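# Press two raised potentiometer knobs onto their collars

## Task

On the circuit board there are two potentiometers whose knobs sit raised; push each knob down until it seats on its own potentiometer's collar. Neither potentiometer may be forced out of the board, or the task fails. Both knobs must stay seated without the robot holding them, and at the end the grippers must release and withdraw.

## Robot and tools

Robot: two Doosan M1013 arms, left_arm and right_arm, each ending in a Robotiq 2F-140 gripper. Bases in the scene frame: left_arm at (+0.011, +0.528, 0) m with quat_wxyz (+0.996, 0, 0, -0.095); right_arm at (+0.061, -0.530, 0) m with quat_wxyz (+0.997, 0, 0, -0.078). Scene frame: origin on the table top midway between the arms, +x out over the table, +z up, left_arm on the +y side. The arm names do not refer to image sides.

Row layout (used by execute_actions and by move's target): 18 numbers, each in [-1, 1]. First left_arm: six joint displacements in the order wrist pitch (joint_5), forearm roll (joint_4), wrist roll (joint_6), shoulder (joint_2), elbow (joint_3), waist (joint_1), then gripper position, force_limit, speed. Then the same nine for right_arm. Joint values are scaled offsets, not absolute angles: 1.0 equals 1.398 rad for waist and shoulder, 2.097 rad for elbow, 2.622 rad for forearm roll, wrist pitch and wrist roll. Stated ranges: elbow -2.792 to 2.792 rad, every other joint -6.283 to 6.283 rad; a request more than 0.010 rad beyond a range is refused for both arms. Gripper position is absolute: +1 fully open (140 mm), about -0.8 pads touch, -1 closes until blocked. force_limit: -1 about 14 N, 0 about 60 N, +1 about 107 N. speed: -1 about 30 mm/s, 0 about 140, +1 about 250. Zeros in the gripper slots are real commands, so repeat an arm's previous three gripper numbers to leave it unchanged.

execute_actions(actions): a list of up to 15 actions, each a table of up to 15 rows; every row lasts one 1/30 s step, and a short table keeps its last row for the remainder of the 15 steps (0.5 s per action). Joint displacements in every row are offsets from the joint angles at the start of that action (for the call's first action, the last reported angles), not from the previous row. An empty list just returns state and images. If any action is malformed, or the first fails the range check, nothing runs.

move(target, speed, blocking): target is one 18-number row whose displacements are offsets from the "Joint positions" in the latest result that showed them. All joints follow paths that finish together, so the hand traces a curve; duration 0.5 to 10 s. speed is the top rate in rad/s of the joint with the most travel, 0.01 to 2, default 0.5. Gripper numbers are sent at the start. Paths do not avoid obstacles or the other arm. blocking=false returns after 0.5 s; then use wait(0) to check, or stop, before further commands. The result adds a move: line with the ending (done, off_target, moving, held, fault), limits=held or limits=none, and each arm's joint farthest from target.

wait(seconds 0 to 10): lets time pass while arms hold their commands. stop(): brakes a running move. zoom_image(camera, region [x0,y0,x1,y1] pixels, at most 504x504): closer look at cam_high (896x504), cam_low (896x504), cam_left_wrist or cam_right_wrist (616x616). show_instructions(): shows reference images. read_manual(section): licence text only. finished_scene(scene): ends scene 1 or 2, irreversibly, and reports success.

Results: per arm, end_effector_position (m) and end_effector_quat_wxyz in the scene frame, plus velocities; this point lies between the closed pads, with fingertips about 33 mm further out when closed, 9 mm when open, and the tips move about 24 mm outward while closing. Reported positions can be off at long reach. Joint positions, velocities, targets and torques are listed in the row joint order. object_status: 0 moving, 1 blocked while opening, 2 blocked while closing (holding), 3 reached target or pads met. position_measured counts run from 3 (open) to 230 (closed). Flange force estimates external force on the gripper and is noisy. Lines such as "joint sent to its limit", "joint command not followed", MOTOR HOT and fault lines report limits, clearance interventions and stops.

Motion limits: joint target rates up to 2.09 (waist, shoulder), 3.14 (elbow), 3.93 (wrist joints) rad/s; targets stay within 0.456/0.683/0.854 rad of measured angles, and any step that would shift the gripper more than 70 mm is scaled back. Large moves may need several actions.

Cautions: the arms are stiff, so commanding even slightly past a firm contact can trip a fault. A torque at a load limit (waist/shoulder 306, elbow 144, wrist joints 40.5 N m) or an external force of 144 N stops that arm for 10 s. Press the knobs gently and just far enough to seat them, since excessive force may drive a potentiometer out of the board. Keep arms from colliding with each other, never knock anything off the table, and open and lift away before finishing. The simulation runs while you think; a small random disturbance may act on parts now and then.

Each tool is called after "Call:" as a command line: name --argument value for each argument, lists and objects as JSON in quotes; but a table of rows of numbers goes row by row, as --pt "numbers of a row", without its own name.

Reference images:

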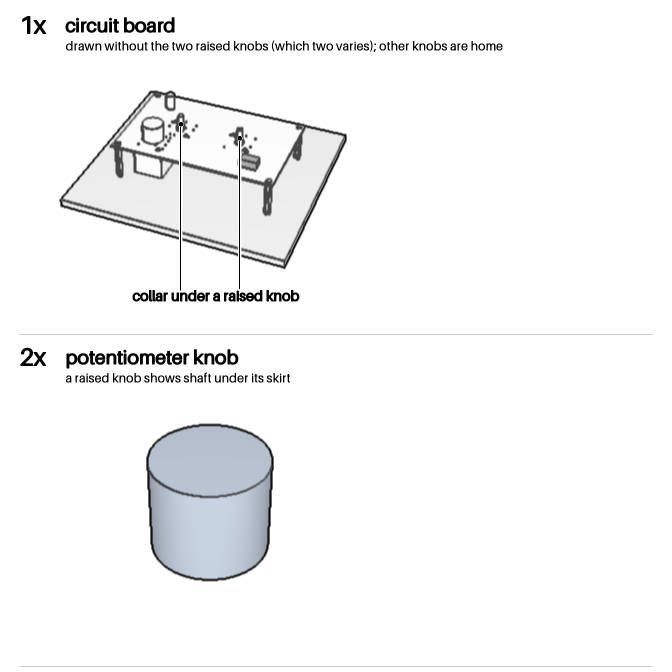

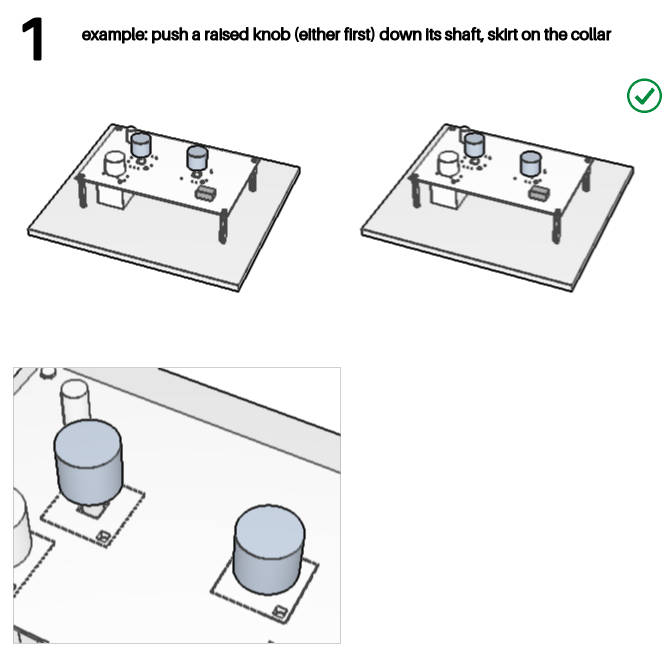

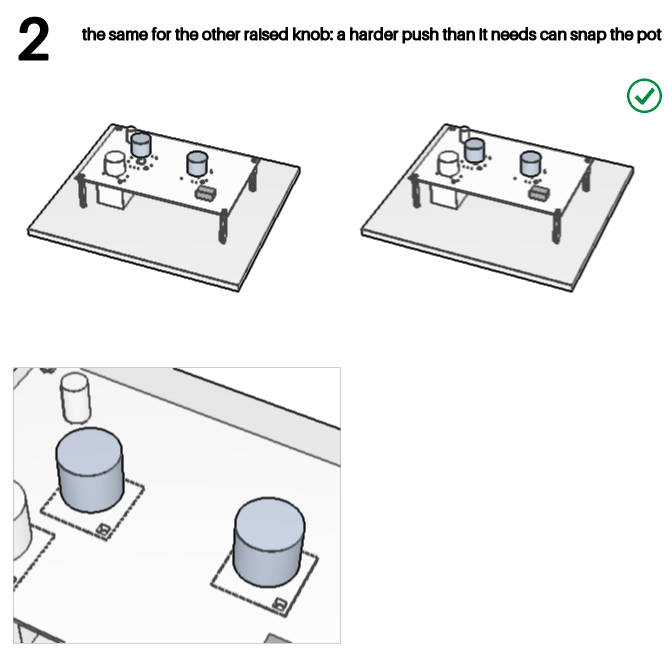

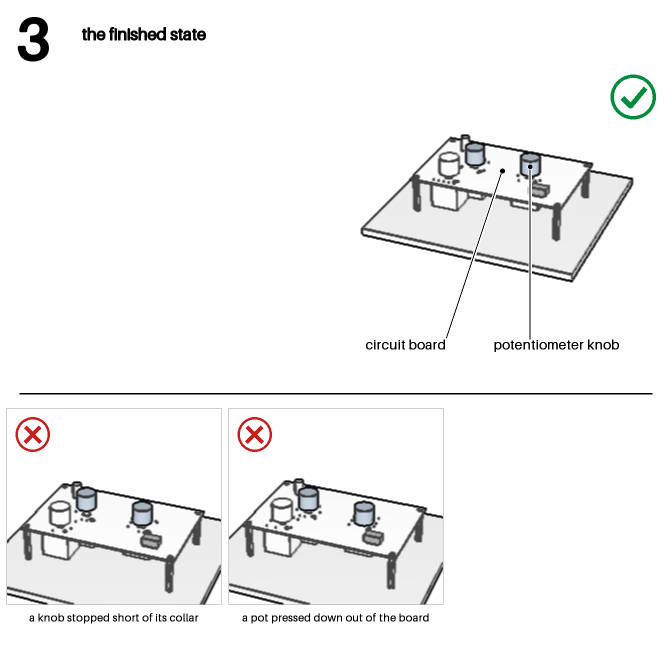

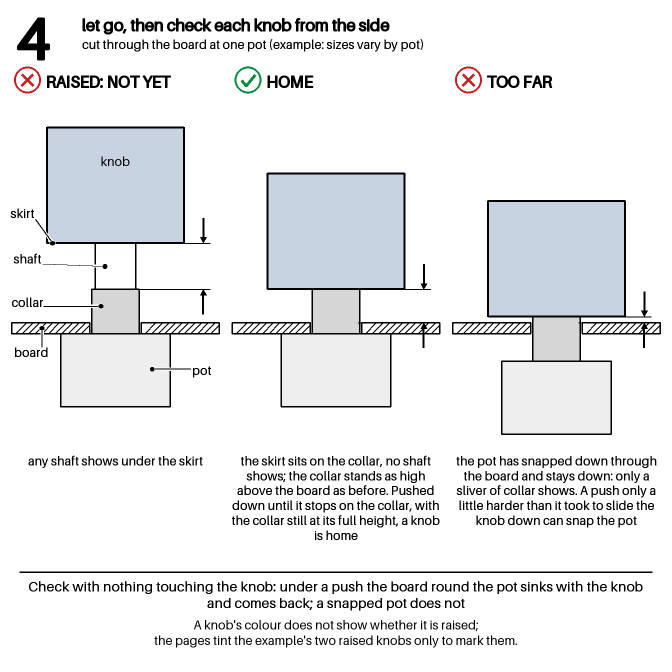

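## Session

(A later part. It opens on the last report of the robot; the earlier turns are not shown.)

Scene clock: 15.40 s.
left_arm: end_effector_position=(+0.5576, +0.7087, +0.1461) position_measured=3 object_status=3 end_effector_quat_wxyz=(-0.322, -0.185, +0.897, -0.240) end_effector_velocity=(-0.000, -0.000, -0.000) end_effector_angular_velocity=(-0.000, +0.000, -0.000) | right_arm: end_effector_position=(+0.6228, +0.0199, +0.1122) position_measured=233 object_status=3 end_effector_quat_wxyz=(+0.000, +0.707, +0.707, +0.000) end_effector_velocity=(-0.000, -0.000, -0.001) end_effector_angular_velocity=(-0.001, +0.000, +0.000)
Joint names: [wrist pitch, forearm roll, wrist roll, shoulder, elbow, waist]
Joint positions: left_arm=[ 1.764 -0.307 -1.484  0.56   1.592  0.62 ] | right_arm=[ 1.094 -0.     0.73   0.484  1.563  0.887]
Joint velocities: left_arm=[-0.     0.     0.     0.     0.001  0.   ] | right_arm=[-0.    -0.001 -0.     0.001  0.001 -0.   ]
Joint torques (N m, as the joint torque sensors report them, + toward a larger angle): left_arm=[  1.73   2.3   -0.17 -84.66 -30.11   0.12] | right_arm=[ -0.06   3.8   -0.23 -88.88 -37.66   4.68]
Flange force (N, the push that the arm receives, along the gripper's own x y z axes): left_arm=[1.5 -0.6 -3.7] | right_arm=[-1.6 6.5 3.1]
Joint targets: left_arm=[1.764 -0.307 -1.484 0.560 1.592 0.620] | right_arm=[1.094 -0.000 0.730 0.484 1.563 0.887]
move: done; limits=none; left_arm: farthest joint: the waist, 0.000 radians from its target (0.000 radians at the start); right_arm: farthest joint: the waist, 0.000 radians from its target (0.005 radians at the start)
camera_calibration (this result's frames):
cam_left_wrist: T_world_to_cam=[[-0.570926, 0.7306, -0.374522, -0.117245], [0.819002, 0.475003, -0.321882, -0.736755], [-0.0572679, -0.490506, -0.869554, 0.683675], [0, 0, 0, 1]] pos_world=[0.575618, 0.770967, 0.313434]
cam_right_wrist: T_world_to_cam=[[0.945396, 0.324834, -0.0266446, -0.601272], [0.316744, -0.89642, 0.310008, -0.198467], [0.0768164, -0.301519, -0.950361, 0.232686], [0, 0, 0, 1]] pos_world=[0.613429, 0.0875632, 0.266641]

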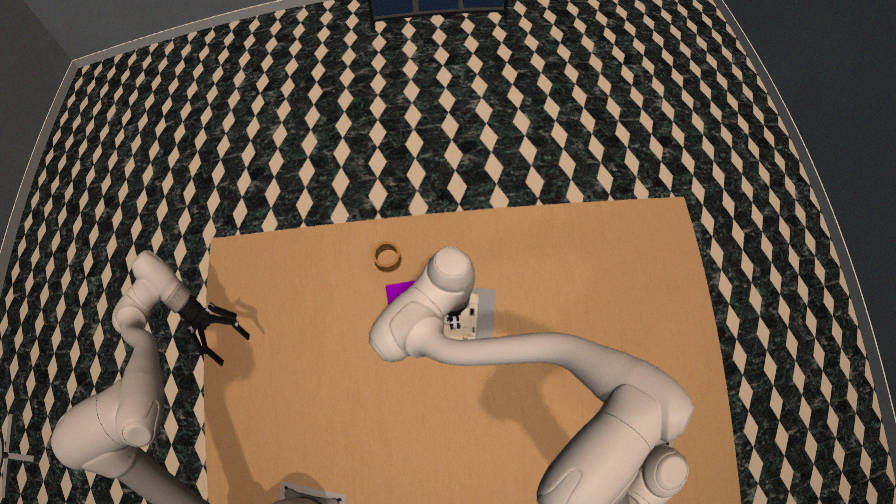

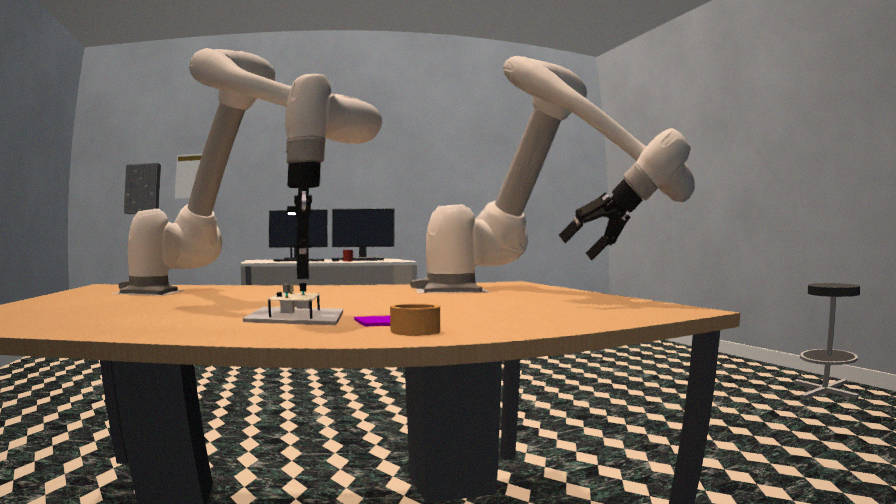

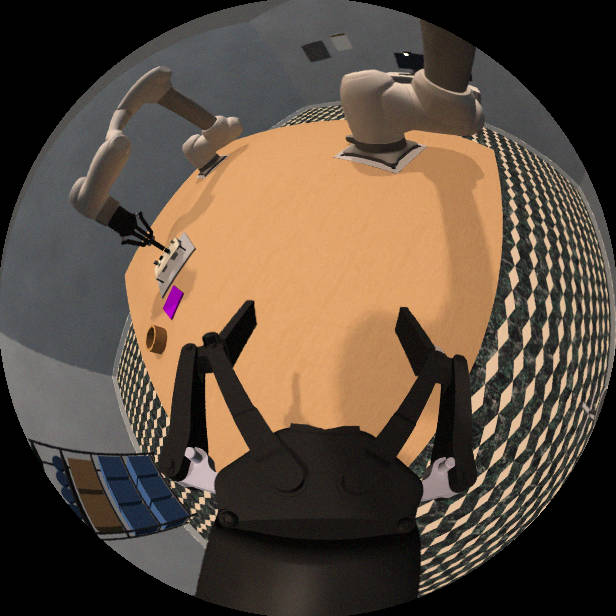

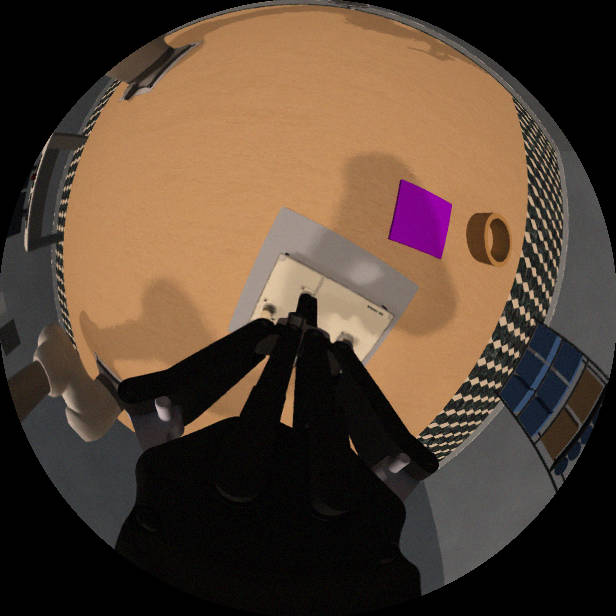

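Call:
move --target '[0,0,0,0,0,0,1,0,0, -0.00421,0,0,0.00379,0.00274,0,-1,0,1]' --speed 0.03

Call:
execute_actions --actions '[]'

Call:
zoom_image --camera "cam_low" --region '[270, 260, 330, 310]'

Scene clock: 17.43 s.
left_arm: end_effector_position=(+0.5576, +0.7087, +0.1461) position_measured=3 object_status=3 end_effector_quat_wxyz=(-0.322, -0.185, +0.897, -0.240) end_effector_velocity=(-0.001, +0.000, -0.000) end_effector_angular_velocity=(-0.000, +0.001, +0.001) | right_arm: end_effector_position=(+0.6228, +0.0199, +0.1052) position_measured=233 object_status=3 end_effector_quat_wxyz=(+0.000, +0.707, +0.707, +0.000) end_effector_velocity=(-0.000, -0.000, -0.001) end_effector_angular_velocity=(-0.000, +0.001, -0.001)
Joint names: [wrist pitch, forearm roll, wrist roll, shoulder, elbow, waist]
Joint positions: left_arm=[ 1.764 -0.307 -1.484  0.56   1.592  0.62 ] | right_arm=[ 1.083 -0.     0.73   0.49   1.569  0.887]
Joint velocities: left_arm=[-0.    -0.    -0.    -0.     0.001  0.001] | right_arm=[-0.001  0.     0.001  0.001  0.001  0.   ]
Joint torques (N m, as the joint torque sensors report them, + toward a larger angle): left_arm=[  1.82   2.4    0.14 -84.92 -29.83  -0.06] | right_arm=[ -0.38   3.97   0.09 -89.62 -36.48   4.48]
Flange force (N, the push that the arm receives, along the gripper's own x y z axes): left_arm=[0.7 -0.7 -4.3] | right_arm=[0.5 8.8 2.3]
Joint targets: left_arm=[1.764 -0.307 -1.484 0.560 1.592 0.620] | right_arm=[1.083 -0.000 0.730 0.490 1.569 0.887]
move: done; limits=none; left_arm: farthest joint: the waist, 0.000 radians from its target (0.000 radians at the start); right_arm: farthest joint: the waist, 0.000 radians from its target (0.000 radians at the start)
camera_calibration (this result's frames):
cam_left_wrist: T_world_to_cam=[[-0.570926, 0.7306, -0.374522, -0.117245], [0.819002, 0.475003, -0.321882, -0.736755], [-0.057268, -0.490506, -0.869554, 0.683675], [0, 0, 0, 1]] pos_world=[0.575618, 0.770967, 0.313434]
cam_right_wrist: T_world_to_cam=[[0.945396, 0.324833, -0.0266455, -0.601497], [0.316743, -0.89642, 0.310008, -0.196299], [0.0768153, -0.30152, -0.95036, 0.226079], [0, 0, 0, 1]] pos_world=[0.613463, 0.087587, 0.259684]

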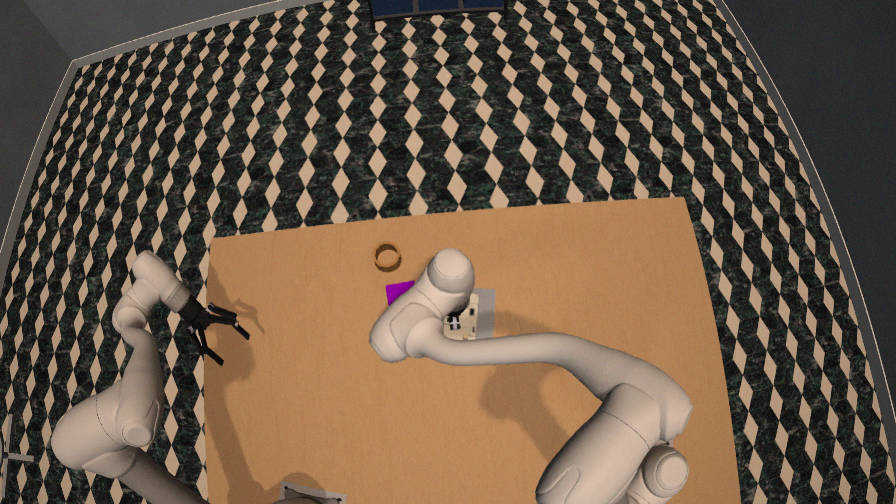

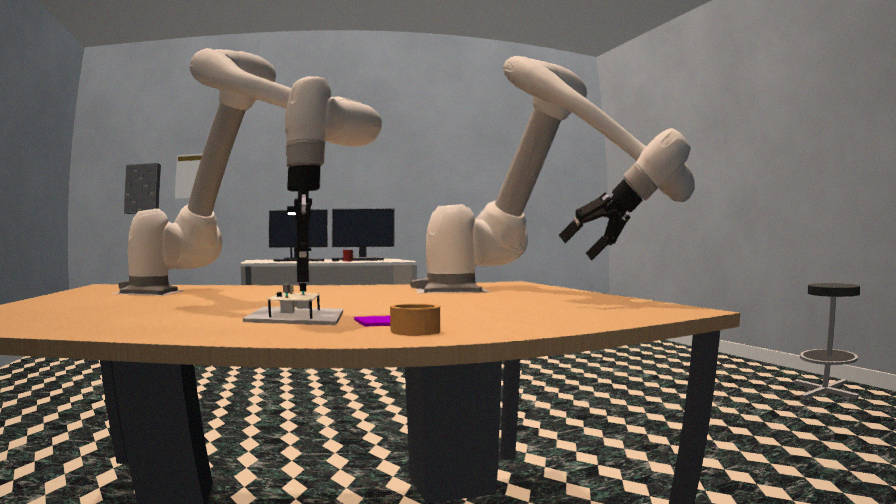

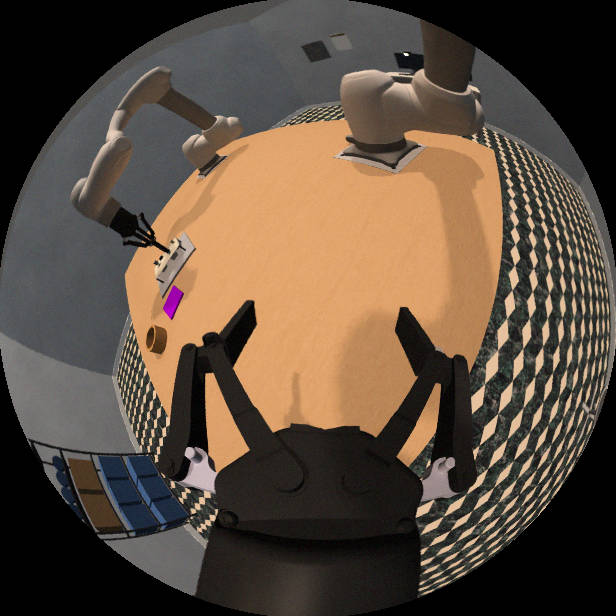

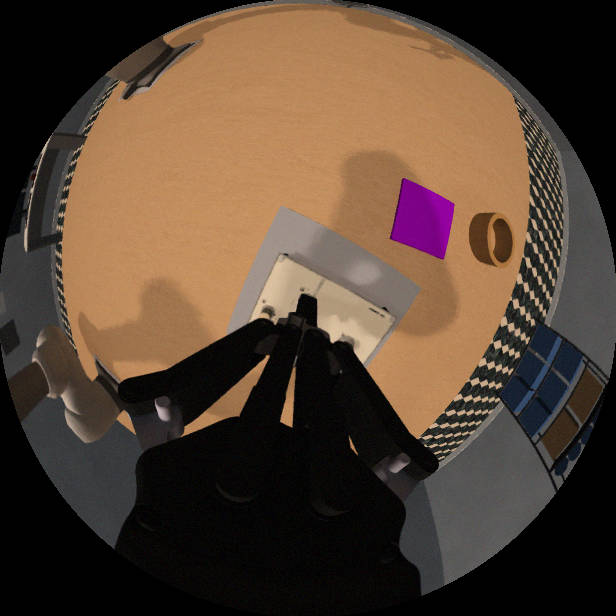

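Scene clock: 17.43 s.
left_arm: end_effector_position=(+0.5576, +0.7087, +0.1461) position_measured=3 object_status=3 end_effector_quat_wxyz=(-0.322, -0.185, +0.897, -0.240) end_effector_velocity=(-0.001, +0.000, -0.000) end_effector_angular_velocity=(-0.000, +0.001, +0.001) | right_arm: end_effector_position=(+0.6228, +0.0199, +0.1052) position_measured=233 object_status=3 end_effector_quat_wxyz=(+0.000, +0.707, +0.707, +0.000) end_effector_velocity=(-0.000, -0.000, -0.001) end_effector_angular_velocity=(-0.000, +0.001, -0.001)
Joint names: [wrist pitch, forearm roll, wrist roll, shoulder, elbow, waist]
Joint positions: left_arm=[ 1.764 -0.307 -1.484  0.56   1.592  0.62 ] | right_arm=[ 1.083 -0.     0.73   0.49   1.569  0.887]
Joint velocities: left_arm=[-0.    -0.    -0.    -0.     0.001  0.001] | right_arm=[-0.001  0.     0.001  0.001  0.001  0.   ]
Joint torques (N m, as the joint torque sensors report them, + toward a larger angle): left_arm=[  1.82   2.4    0.14 -84.92 -29.83  -0.06] | right_arm=[ -0.38   3.97   0.09 -89.62 -36.48   4.48]
Flange force (N, the push that the arm receives, along the gripper's own x y z axes): left_arm=[0.7 -0.7 -4.3] | right_arm=[0.5 8.8 2.3]
Joint targets: left_arm=[1.764 -0.307 -1.484 0.560 1.592 0.620] | right_arm=[1.083 -0.000 0.730 0.490 1.569 0.887]
camera_calibration (this result's frames):
cam_left_wrist: T_world_to_cam=[[-0.570926, 0.7306, -0.374522, -0.117245], [0.819002, 0.475003, -0.321882, -0.736755], [-0.057268, -0.490506, -0.869554, 0.683675], [0, 0, 0, 1]] pos_world=[0.575618, 0.770967, 0.313434]
cam_right_wrist: T_world_to_cam=[[0.945396, 0.324833, -0.0266455, -0.601497], [0.316743, -0.89642, 0.310008, -0.196299], [0.0768153, -0.30152, -0.95036, 0.226079], [0, 0, 0, 1]] pos_world=[0.613463, 0.087587, 0.259684]

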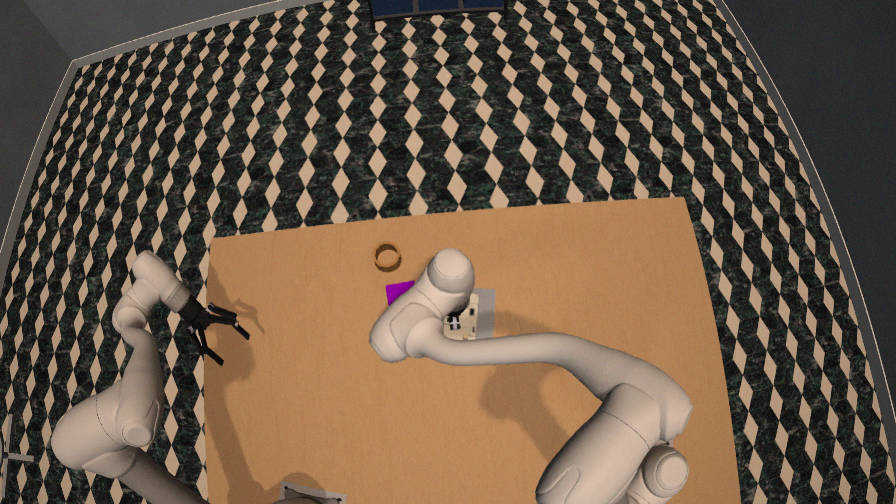

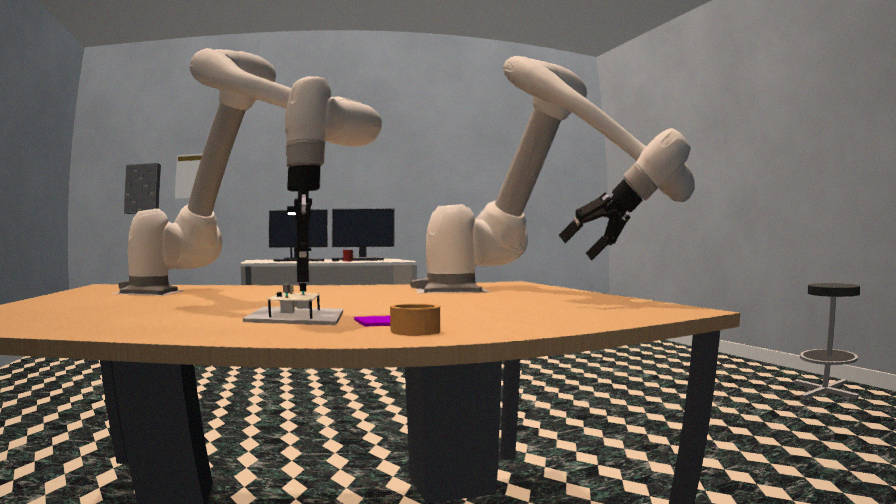

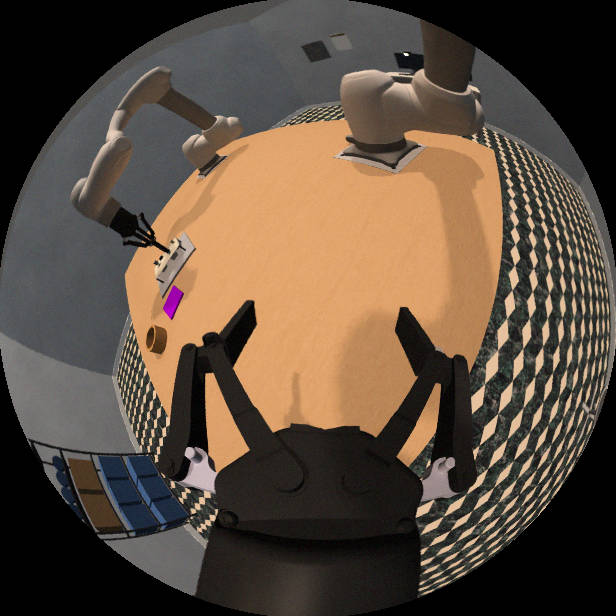

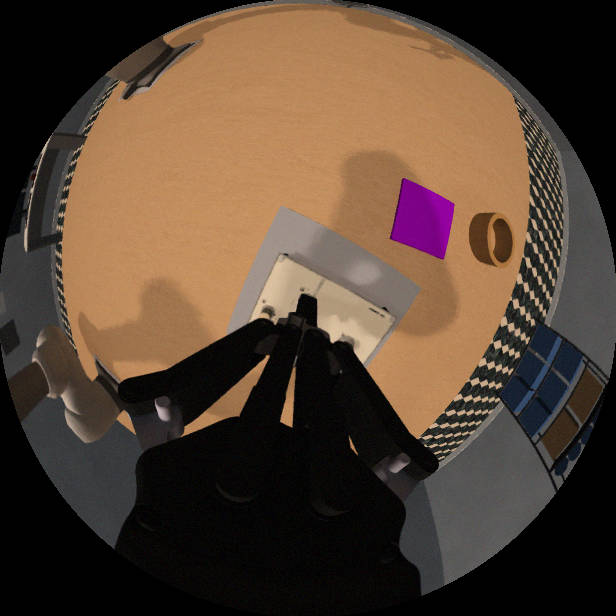

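Region (270, 260, 330, 310) of cam_low's 896x504 image, scaled by 8.400, with more detail than that image has.

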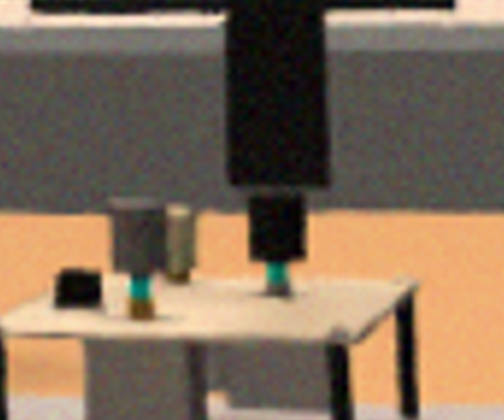

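Call:
move --target '[0,0,0,0,0,0,1,0,0, -0.001203,0,0,0.001083,0.000782,0,-1,0,1]' --speed 0.01

Call:
zoom_image --camera "cam_low" --region '[270, 260, 330, 310]'

Scene clock: 18.43 s.
left_arm: end_effector_position=(+0.5576, +0.7087, +0.1461) position_measured=3 object_status=3 end_effector_quat_wxyz=(-0.322, -0.185, +0.897, -0.240) end_effector_velocity=(+0.001, +0.000, +0.000) end_effector_angular_velocity=(+0.001, -0.001, -0.000) | right_arm: end_effector_position=(+0.6228, +0.0199, +0.1032) position_measured=233 object_status=3 end_effector_quat_wxyz=(+0.000, +0.707, +0.707, +0.000) end_effector_velocity=(+0.000, +0.000, +0.000) end_effector_angular_velocity=(+0.001, -0.000, -0.000)
Joint names: [wrist pitch, forearm roll, wrist roll, shoulder, elbow, waist]
Joint positions: left_arm=[ 1.764 -0.307 -1.484  0.56   1.592  0.62 ] | right_arm=[ 1.08  -0.     0.73   0.491  1.57   0.887]
Joint velocities: left_arm=[-0.    -0.    -0.     0.    -0.001 -0.   ] | right_arm=[-0.     0.001  0.     0.    -0.     0.   ]
Joint torques (N m, as the joint torque sensors report them, + toward a larger angle): left_arm=[  1.78   2.4   -0.16 -84.97 -29.44  -1.43] | right_arm=[ -0.05   3.74  -0.08 -90.23 -36.57   3.54]
Flange force (N, the push that the arm receives, along the gripper's own x y z axes): left_arm=[0.2 0.6 -5.6] | right_arm=[1.7 8.0 3.1]
Joint targets: left_arm=[1.764 -0.307 -1.484 0.560 1.592 0.620] | right_arm=[1.080 -0.000 0.730 0.491 1.570 0.887]
move: done; limits=none; left_arm: farthest joint: the waist, 0.000 radians from its target (0.000 radians at the start); right_arm: farthest joint: the waist, 0.000 radians from its target (0.000 radians at the start)
camera_calibration (this result's frames):
cam_left_wrist: T_world_to_cam=[[-0.570926, 0.7306, -0.374522, -0.117245], [0.819002, 0.475003, -0.321882, -0.736755], [-0.0572681, -0.490506, -0.869554, 0.683676], [0, 0, 0, 1]] pos_world=[0.575618, 0.770967, 0.313434]
cam_right_wrist: T_world_to_cam=[[0.945396, 0.324833, -0.0266447, -0.60155], [0.316743, -0.89642, 0.310008, -0.195686], [0.076816, -0.30152, -0.950361, 0.224201], [0, 0, 0, 1]] pos_world=[0.613463, 0.087587, 0.257708]

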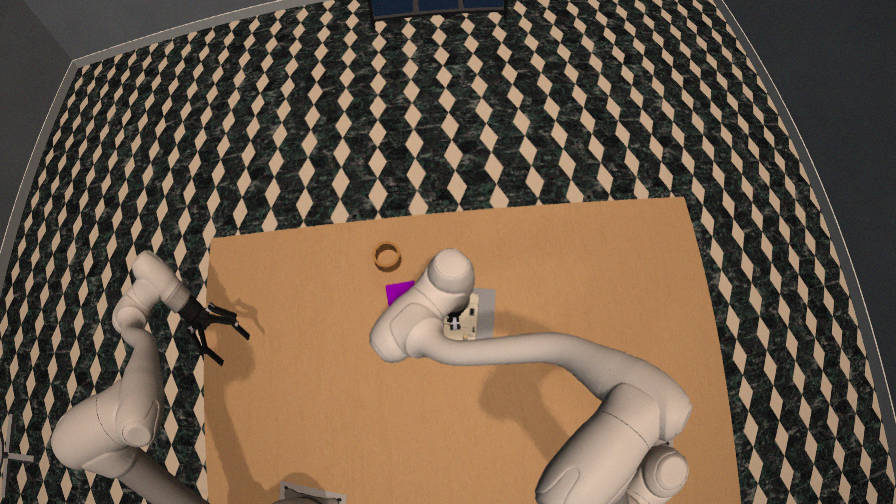

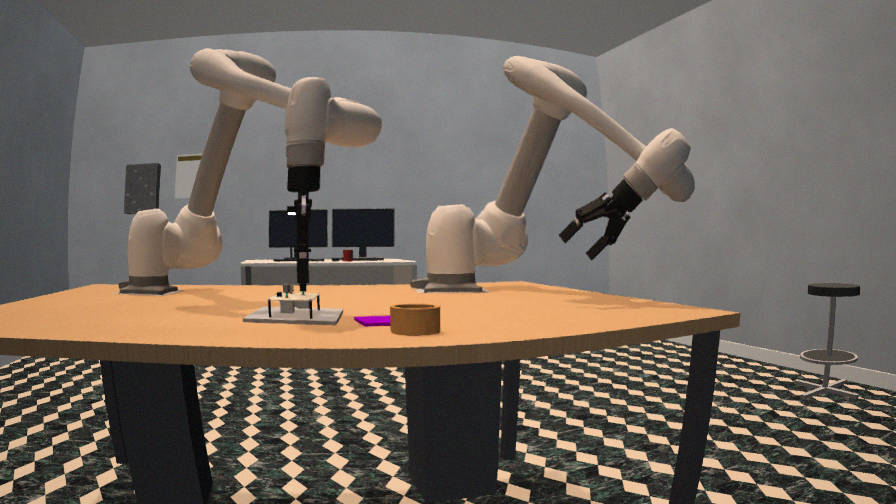

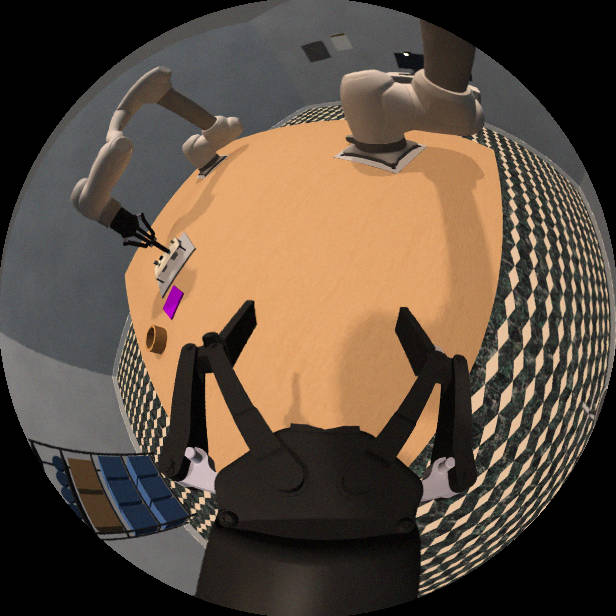

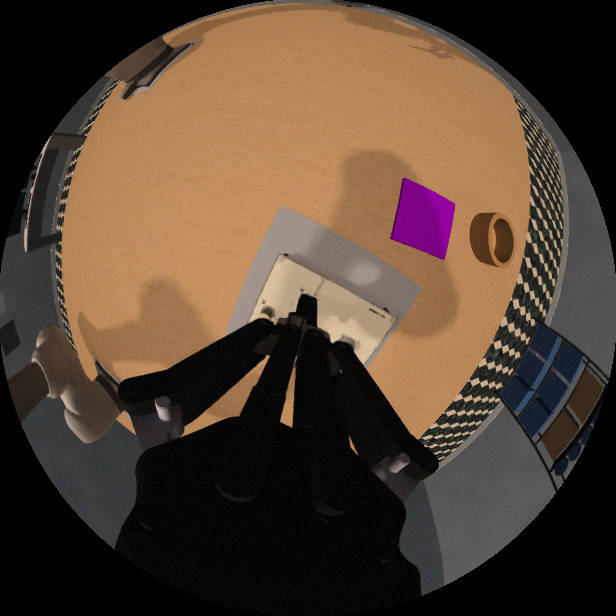

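Region (270, 260, 330, 310) of cam_low's 896x504 image, scaled by 8.400, with more detail than that image has.

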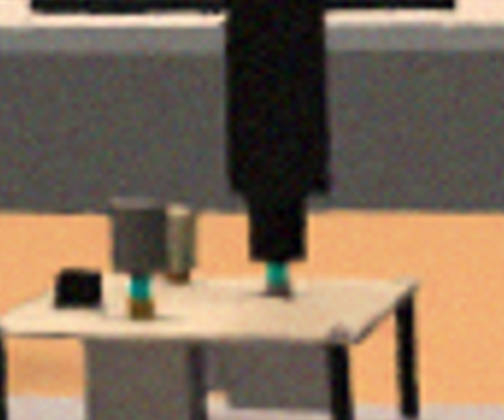

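Call:
move --target '[0,0,0,0,0,0,1,0,0, -0.0006015,0,0,0.0005415,0.000391,0,-1,0,1]' --speed 0.01

Call:
zoom_image --camera "cam_low" --region '[270, 260, 330, 310]'

Scene clock: 19.23 s.
left_arm: end_effector_position=(+0.5576, +0.7087, +0.1461) position_measured=3 object_status=3 end_effector_quat_wxyz=(-0.322, -0.185, +0.897, -0.240) end_effector_velocity=(+0.000, +0.001, +0.001) end_effector_angular_velocity=(-0.000, +0.000, -0.000) | right_arm: end_effector_position=(+0.6228, +0.0199, +0.1023) position_measured=233 object_status=3 end_effector_quat_wxyz=(+0.000, +0.707, +0.707, +0.000) end_effector_velocity=(-0.000, -0.001, -0.001) end_effector_angular_velocity=(-0.002, +0.000, +0.001)
Joint names: [wrist pitch, forearm roll, wrist roll, shoulder, elbow, waist]
Joint positions: left_arm=[ 1.764 -0.307 -1.484  0.56   1.592  0.62 ] | right_arm=[ 1.078 -0.     0.73   0.492  1.571  0.887]
Joint velocities: left_arm=[ 0.002  0.     0.    -0.    -0.002  0.001] | right_arm=[ 0.    -0.001 -0.     0.     0.001 -0.   ]
Joint torques (N m, as the joint torque sensors report them, + toward a larger angle): left_arm=[  1.72   2.43   0.11 -84.27 -29.54  -0.06] | right_arm=[ -0.3    3.79   0.16 -87.34 -36.73   2.74]
Flange force (N, the push that the arm receives, along the gripper's own x y z axes): left_arm=[1.4 -1.1 -5.1] | right_arm=[-0.8 4.4 0.9]
Joint targets: left_arm=[1.764 -0.307 -1.484 0.560 1.592 0.620] | right_arm=[1.078 -0.000 0.730 0.492 1.571 0.887]
move: done; limits=none; left_arm: farthest joint: the waist, 0.000 radians from its target (0.000 radians at the start); right_arm: farthest joint: the waist, 0.000 radians from its target (0.000 radians at the start)
camera_calibration (this result's frames):
cam_left_wrist: T_world_to_cam=[[-0.570926, 0.7306, -0.374522, -0.117245], [0.819002, 0.475003, -0.321882, -0.736755], [-0.0572679, -0.490505, -0.869554, 0.683675], [0, 0, 0, 1]] pos_world=[0.575618, 0.770967, 0.313434]
cam_right_wrist: T_world_to_cam=[[0.945396, 0.324833, -0.0266289, -0.60158], [0.316738, -0.896424, 0.310001, -0.195379], [0.076828, -0.301509, -0.950363, 0.223265], [0, 0, 0, 1]] pos_world=[0.613463, 0.0875872, 0.256732]

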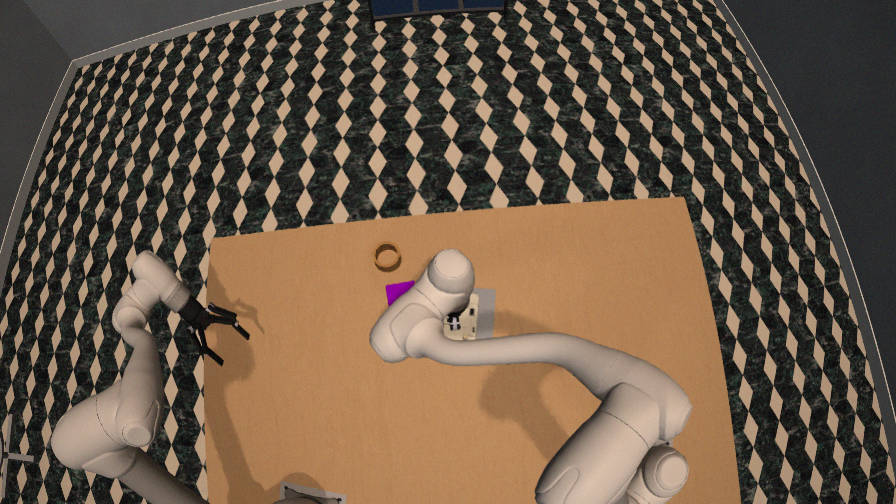

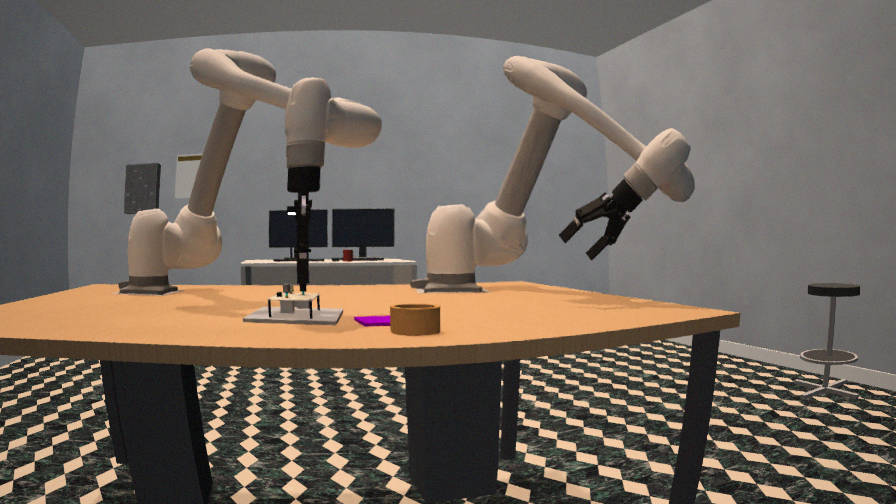

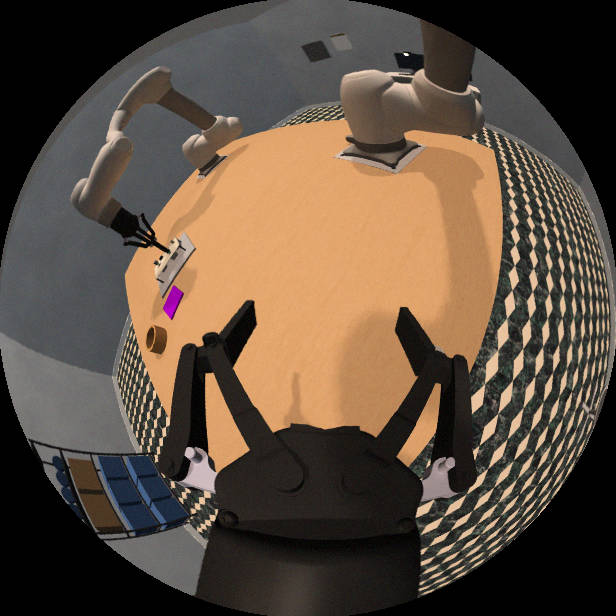

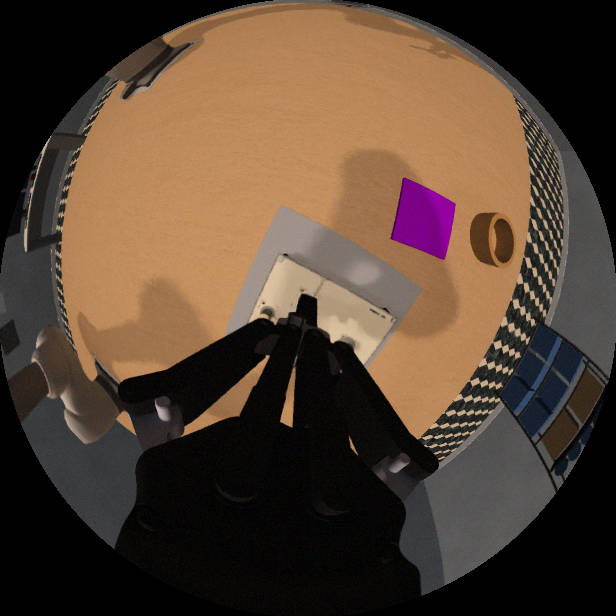

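Region (270, 260, 330, 310) of cam_low's 896x504 image, scaled by 8.400, with more detail than that image has.

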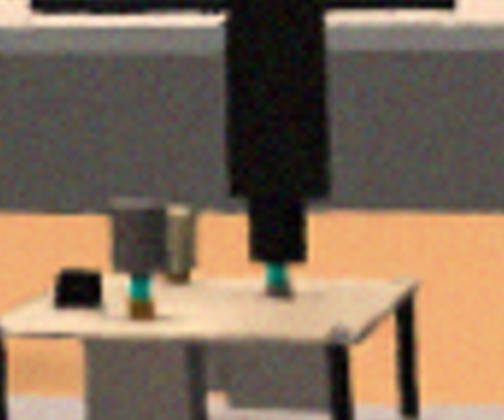

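Call:
move --target '[0,0,0,0,0,0,1,0,0, -0.00018,0,0,0.0001625,0.0001173,0,-1,0,1]' --speed 0.01

Call:
zoom_image --camera "cam_low" --region '[280, 270, 320, 305]'

Scene clock: 20.17 s.
left_arm: end_effector_position=(+0.5576, +0.7087, +0.1461) position_measured=3 object_status=3 end_effector_quat_wxyz=(-0.322, -0.185, +0.897, -0.240) end_effector_velocity=(-0.000, +0.000, +0.000) end_effector_angular_velocity=(+0.000, -0.000, +0.000) | right_arm: end_effector_position=(+0.6228, +0.0199, +0.1020) position_measured=233 object_status=3 end_effector_quat_wxyz=(+0.000, +0.707, +0.707, +0.000) end_effector_velocity=(+0.000, +0.000, +0.000) end_effector_angular_velocity=(+0.001, -0.000, +0.000)
Joint names: [wrist pitch, forearm roll, wrist roll, shoulder, elbow, waist]
Joint positions: left_arm=[ 1.764 -0.307 -1.484  0.56   1.592  0.62 ] | right_arm=[ 1.078 -0.     0.73   0.492  1.571  0.887]
Joint velocities: left_arm=[ 0.    -0.    -0.    -0.001  0.     0.   ] | right_arm=[-0.001  0.001 -0.001 -0.    -0.    -0.   ]
Joint torques (N m, as the joint torque sensors report them, + toward a larger angle): left_arm=[  1.64   2.46  -0.09 -84.12 -29.33  -0.82] | right_arm=[ -0.49   4.15  -0.24 -85.   -37.     1.32]
Flange force (N, the push that the arm receives, along the gripper's own x y z axes): left_arm=[1.7 -0.2 -5.6] | right_arm=[-1.8 0.1 -1.0]
Joint targets: left_arm=[1.764 -0.307 -1.484 0.560 1.592 0.620] | right_arm=[1.078 -0.000 0.730 0.492 1.571 0.887]
move: done; limits=none; left_arm: farthest joint: the waist, 0.000 radians from its target (0.000 radians at the start); right_arm: farthest joint: the waist, 0.000 radians from its target (0.000 radians at the start)
camera_calibration (this result's frames):
cam_left_wrist: T_world_to_cam=[[-0.570926, 0.7306, -0.374523, -0.117245], [0.819002, 0.475003, -0.321882, -0.736755], [-0.057268, -0.490506, -0.869554, 0.683676], [0, 0, 0, 1]] pos_world=[0.575618, 0.770967, 0.313434]
cam_right_wrist: T_world_to_cam=[[0.945396, 0.324833, -0.0266241, -0.601589], [0.316737, -0.896425, 0.31, -0.195287], [0.0768317, -0.301505, -0.950364, 0.222985], [0, 0, 0, 1]] pos_world=[0.613463, 0.0875871, 0.256439]

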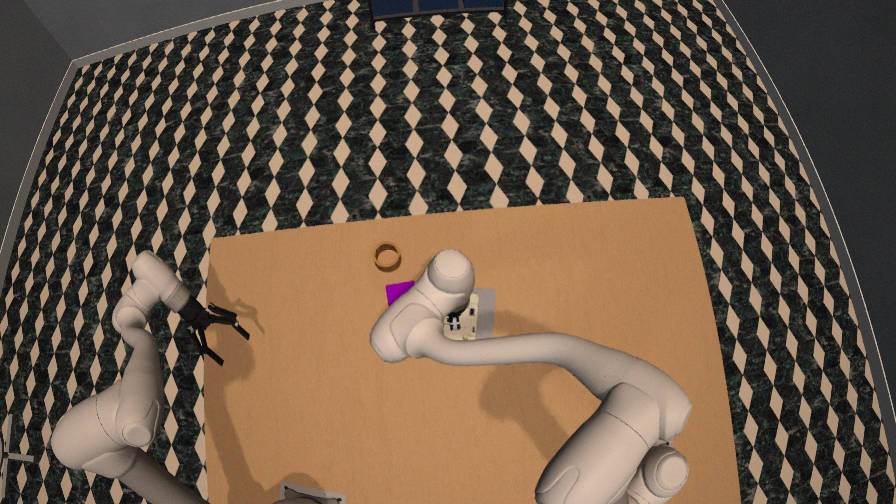

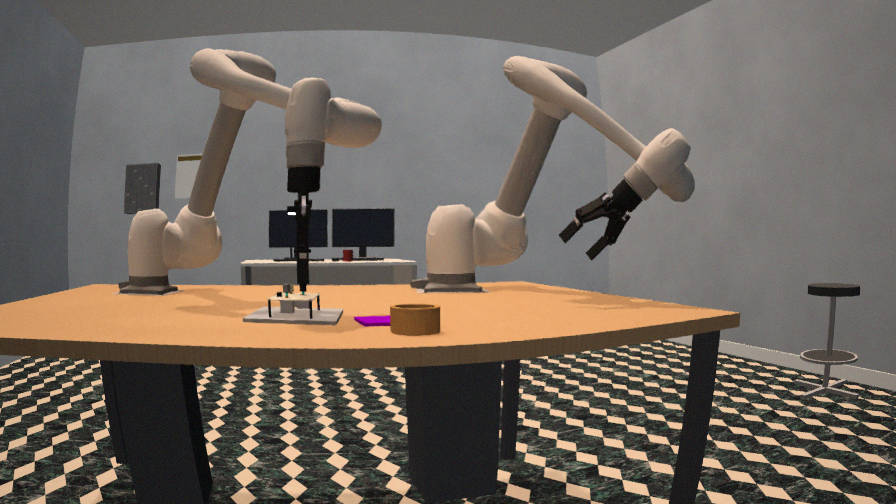

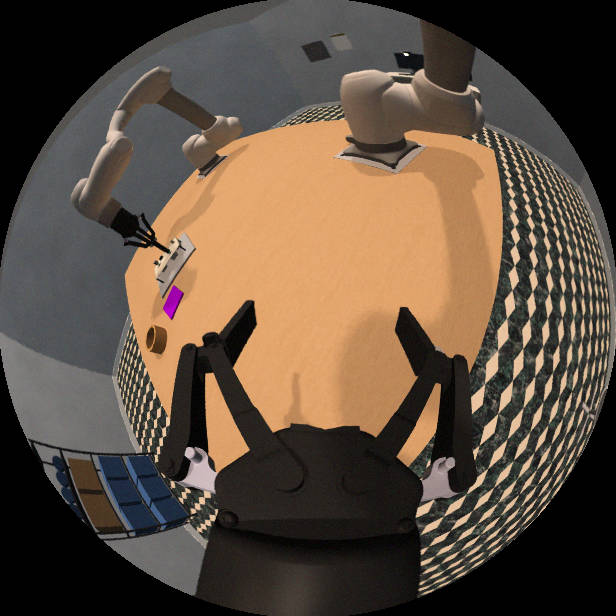

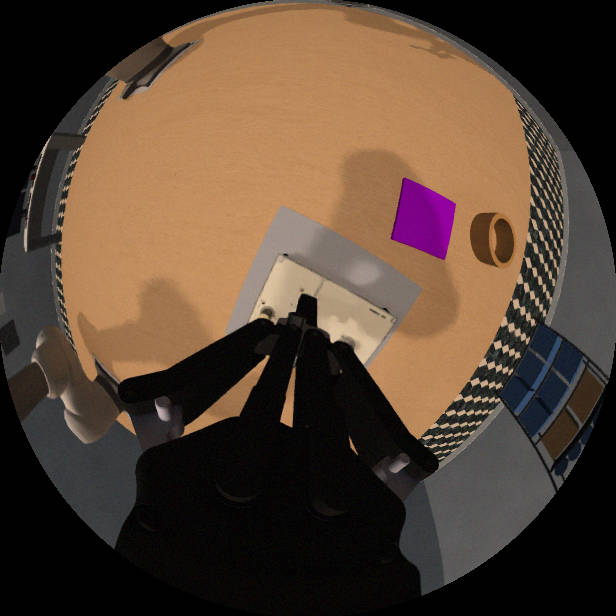

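Region (280, 270, 320, 305) of cam_low's 896x504 image, scaled by 12.600, with more detail than that image has; it fills the top 441 rows of this view, and the rest is white.

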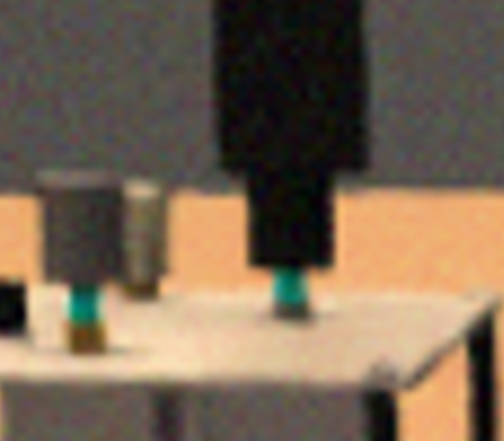

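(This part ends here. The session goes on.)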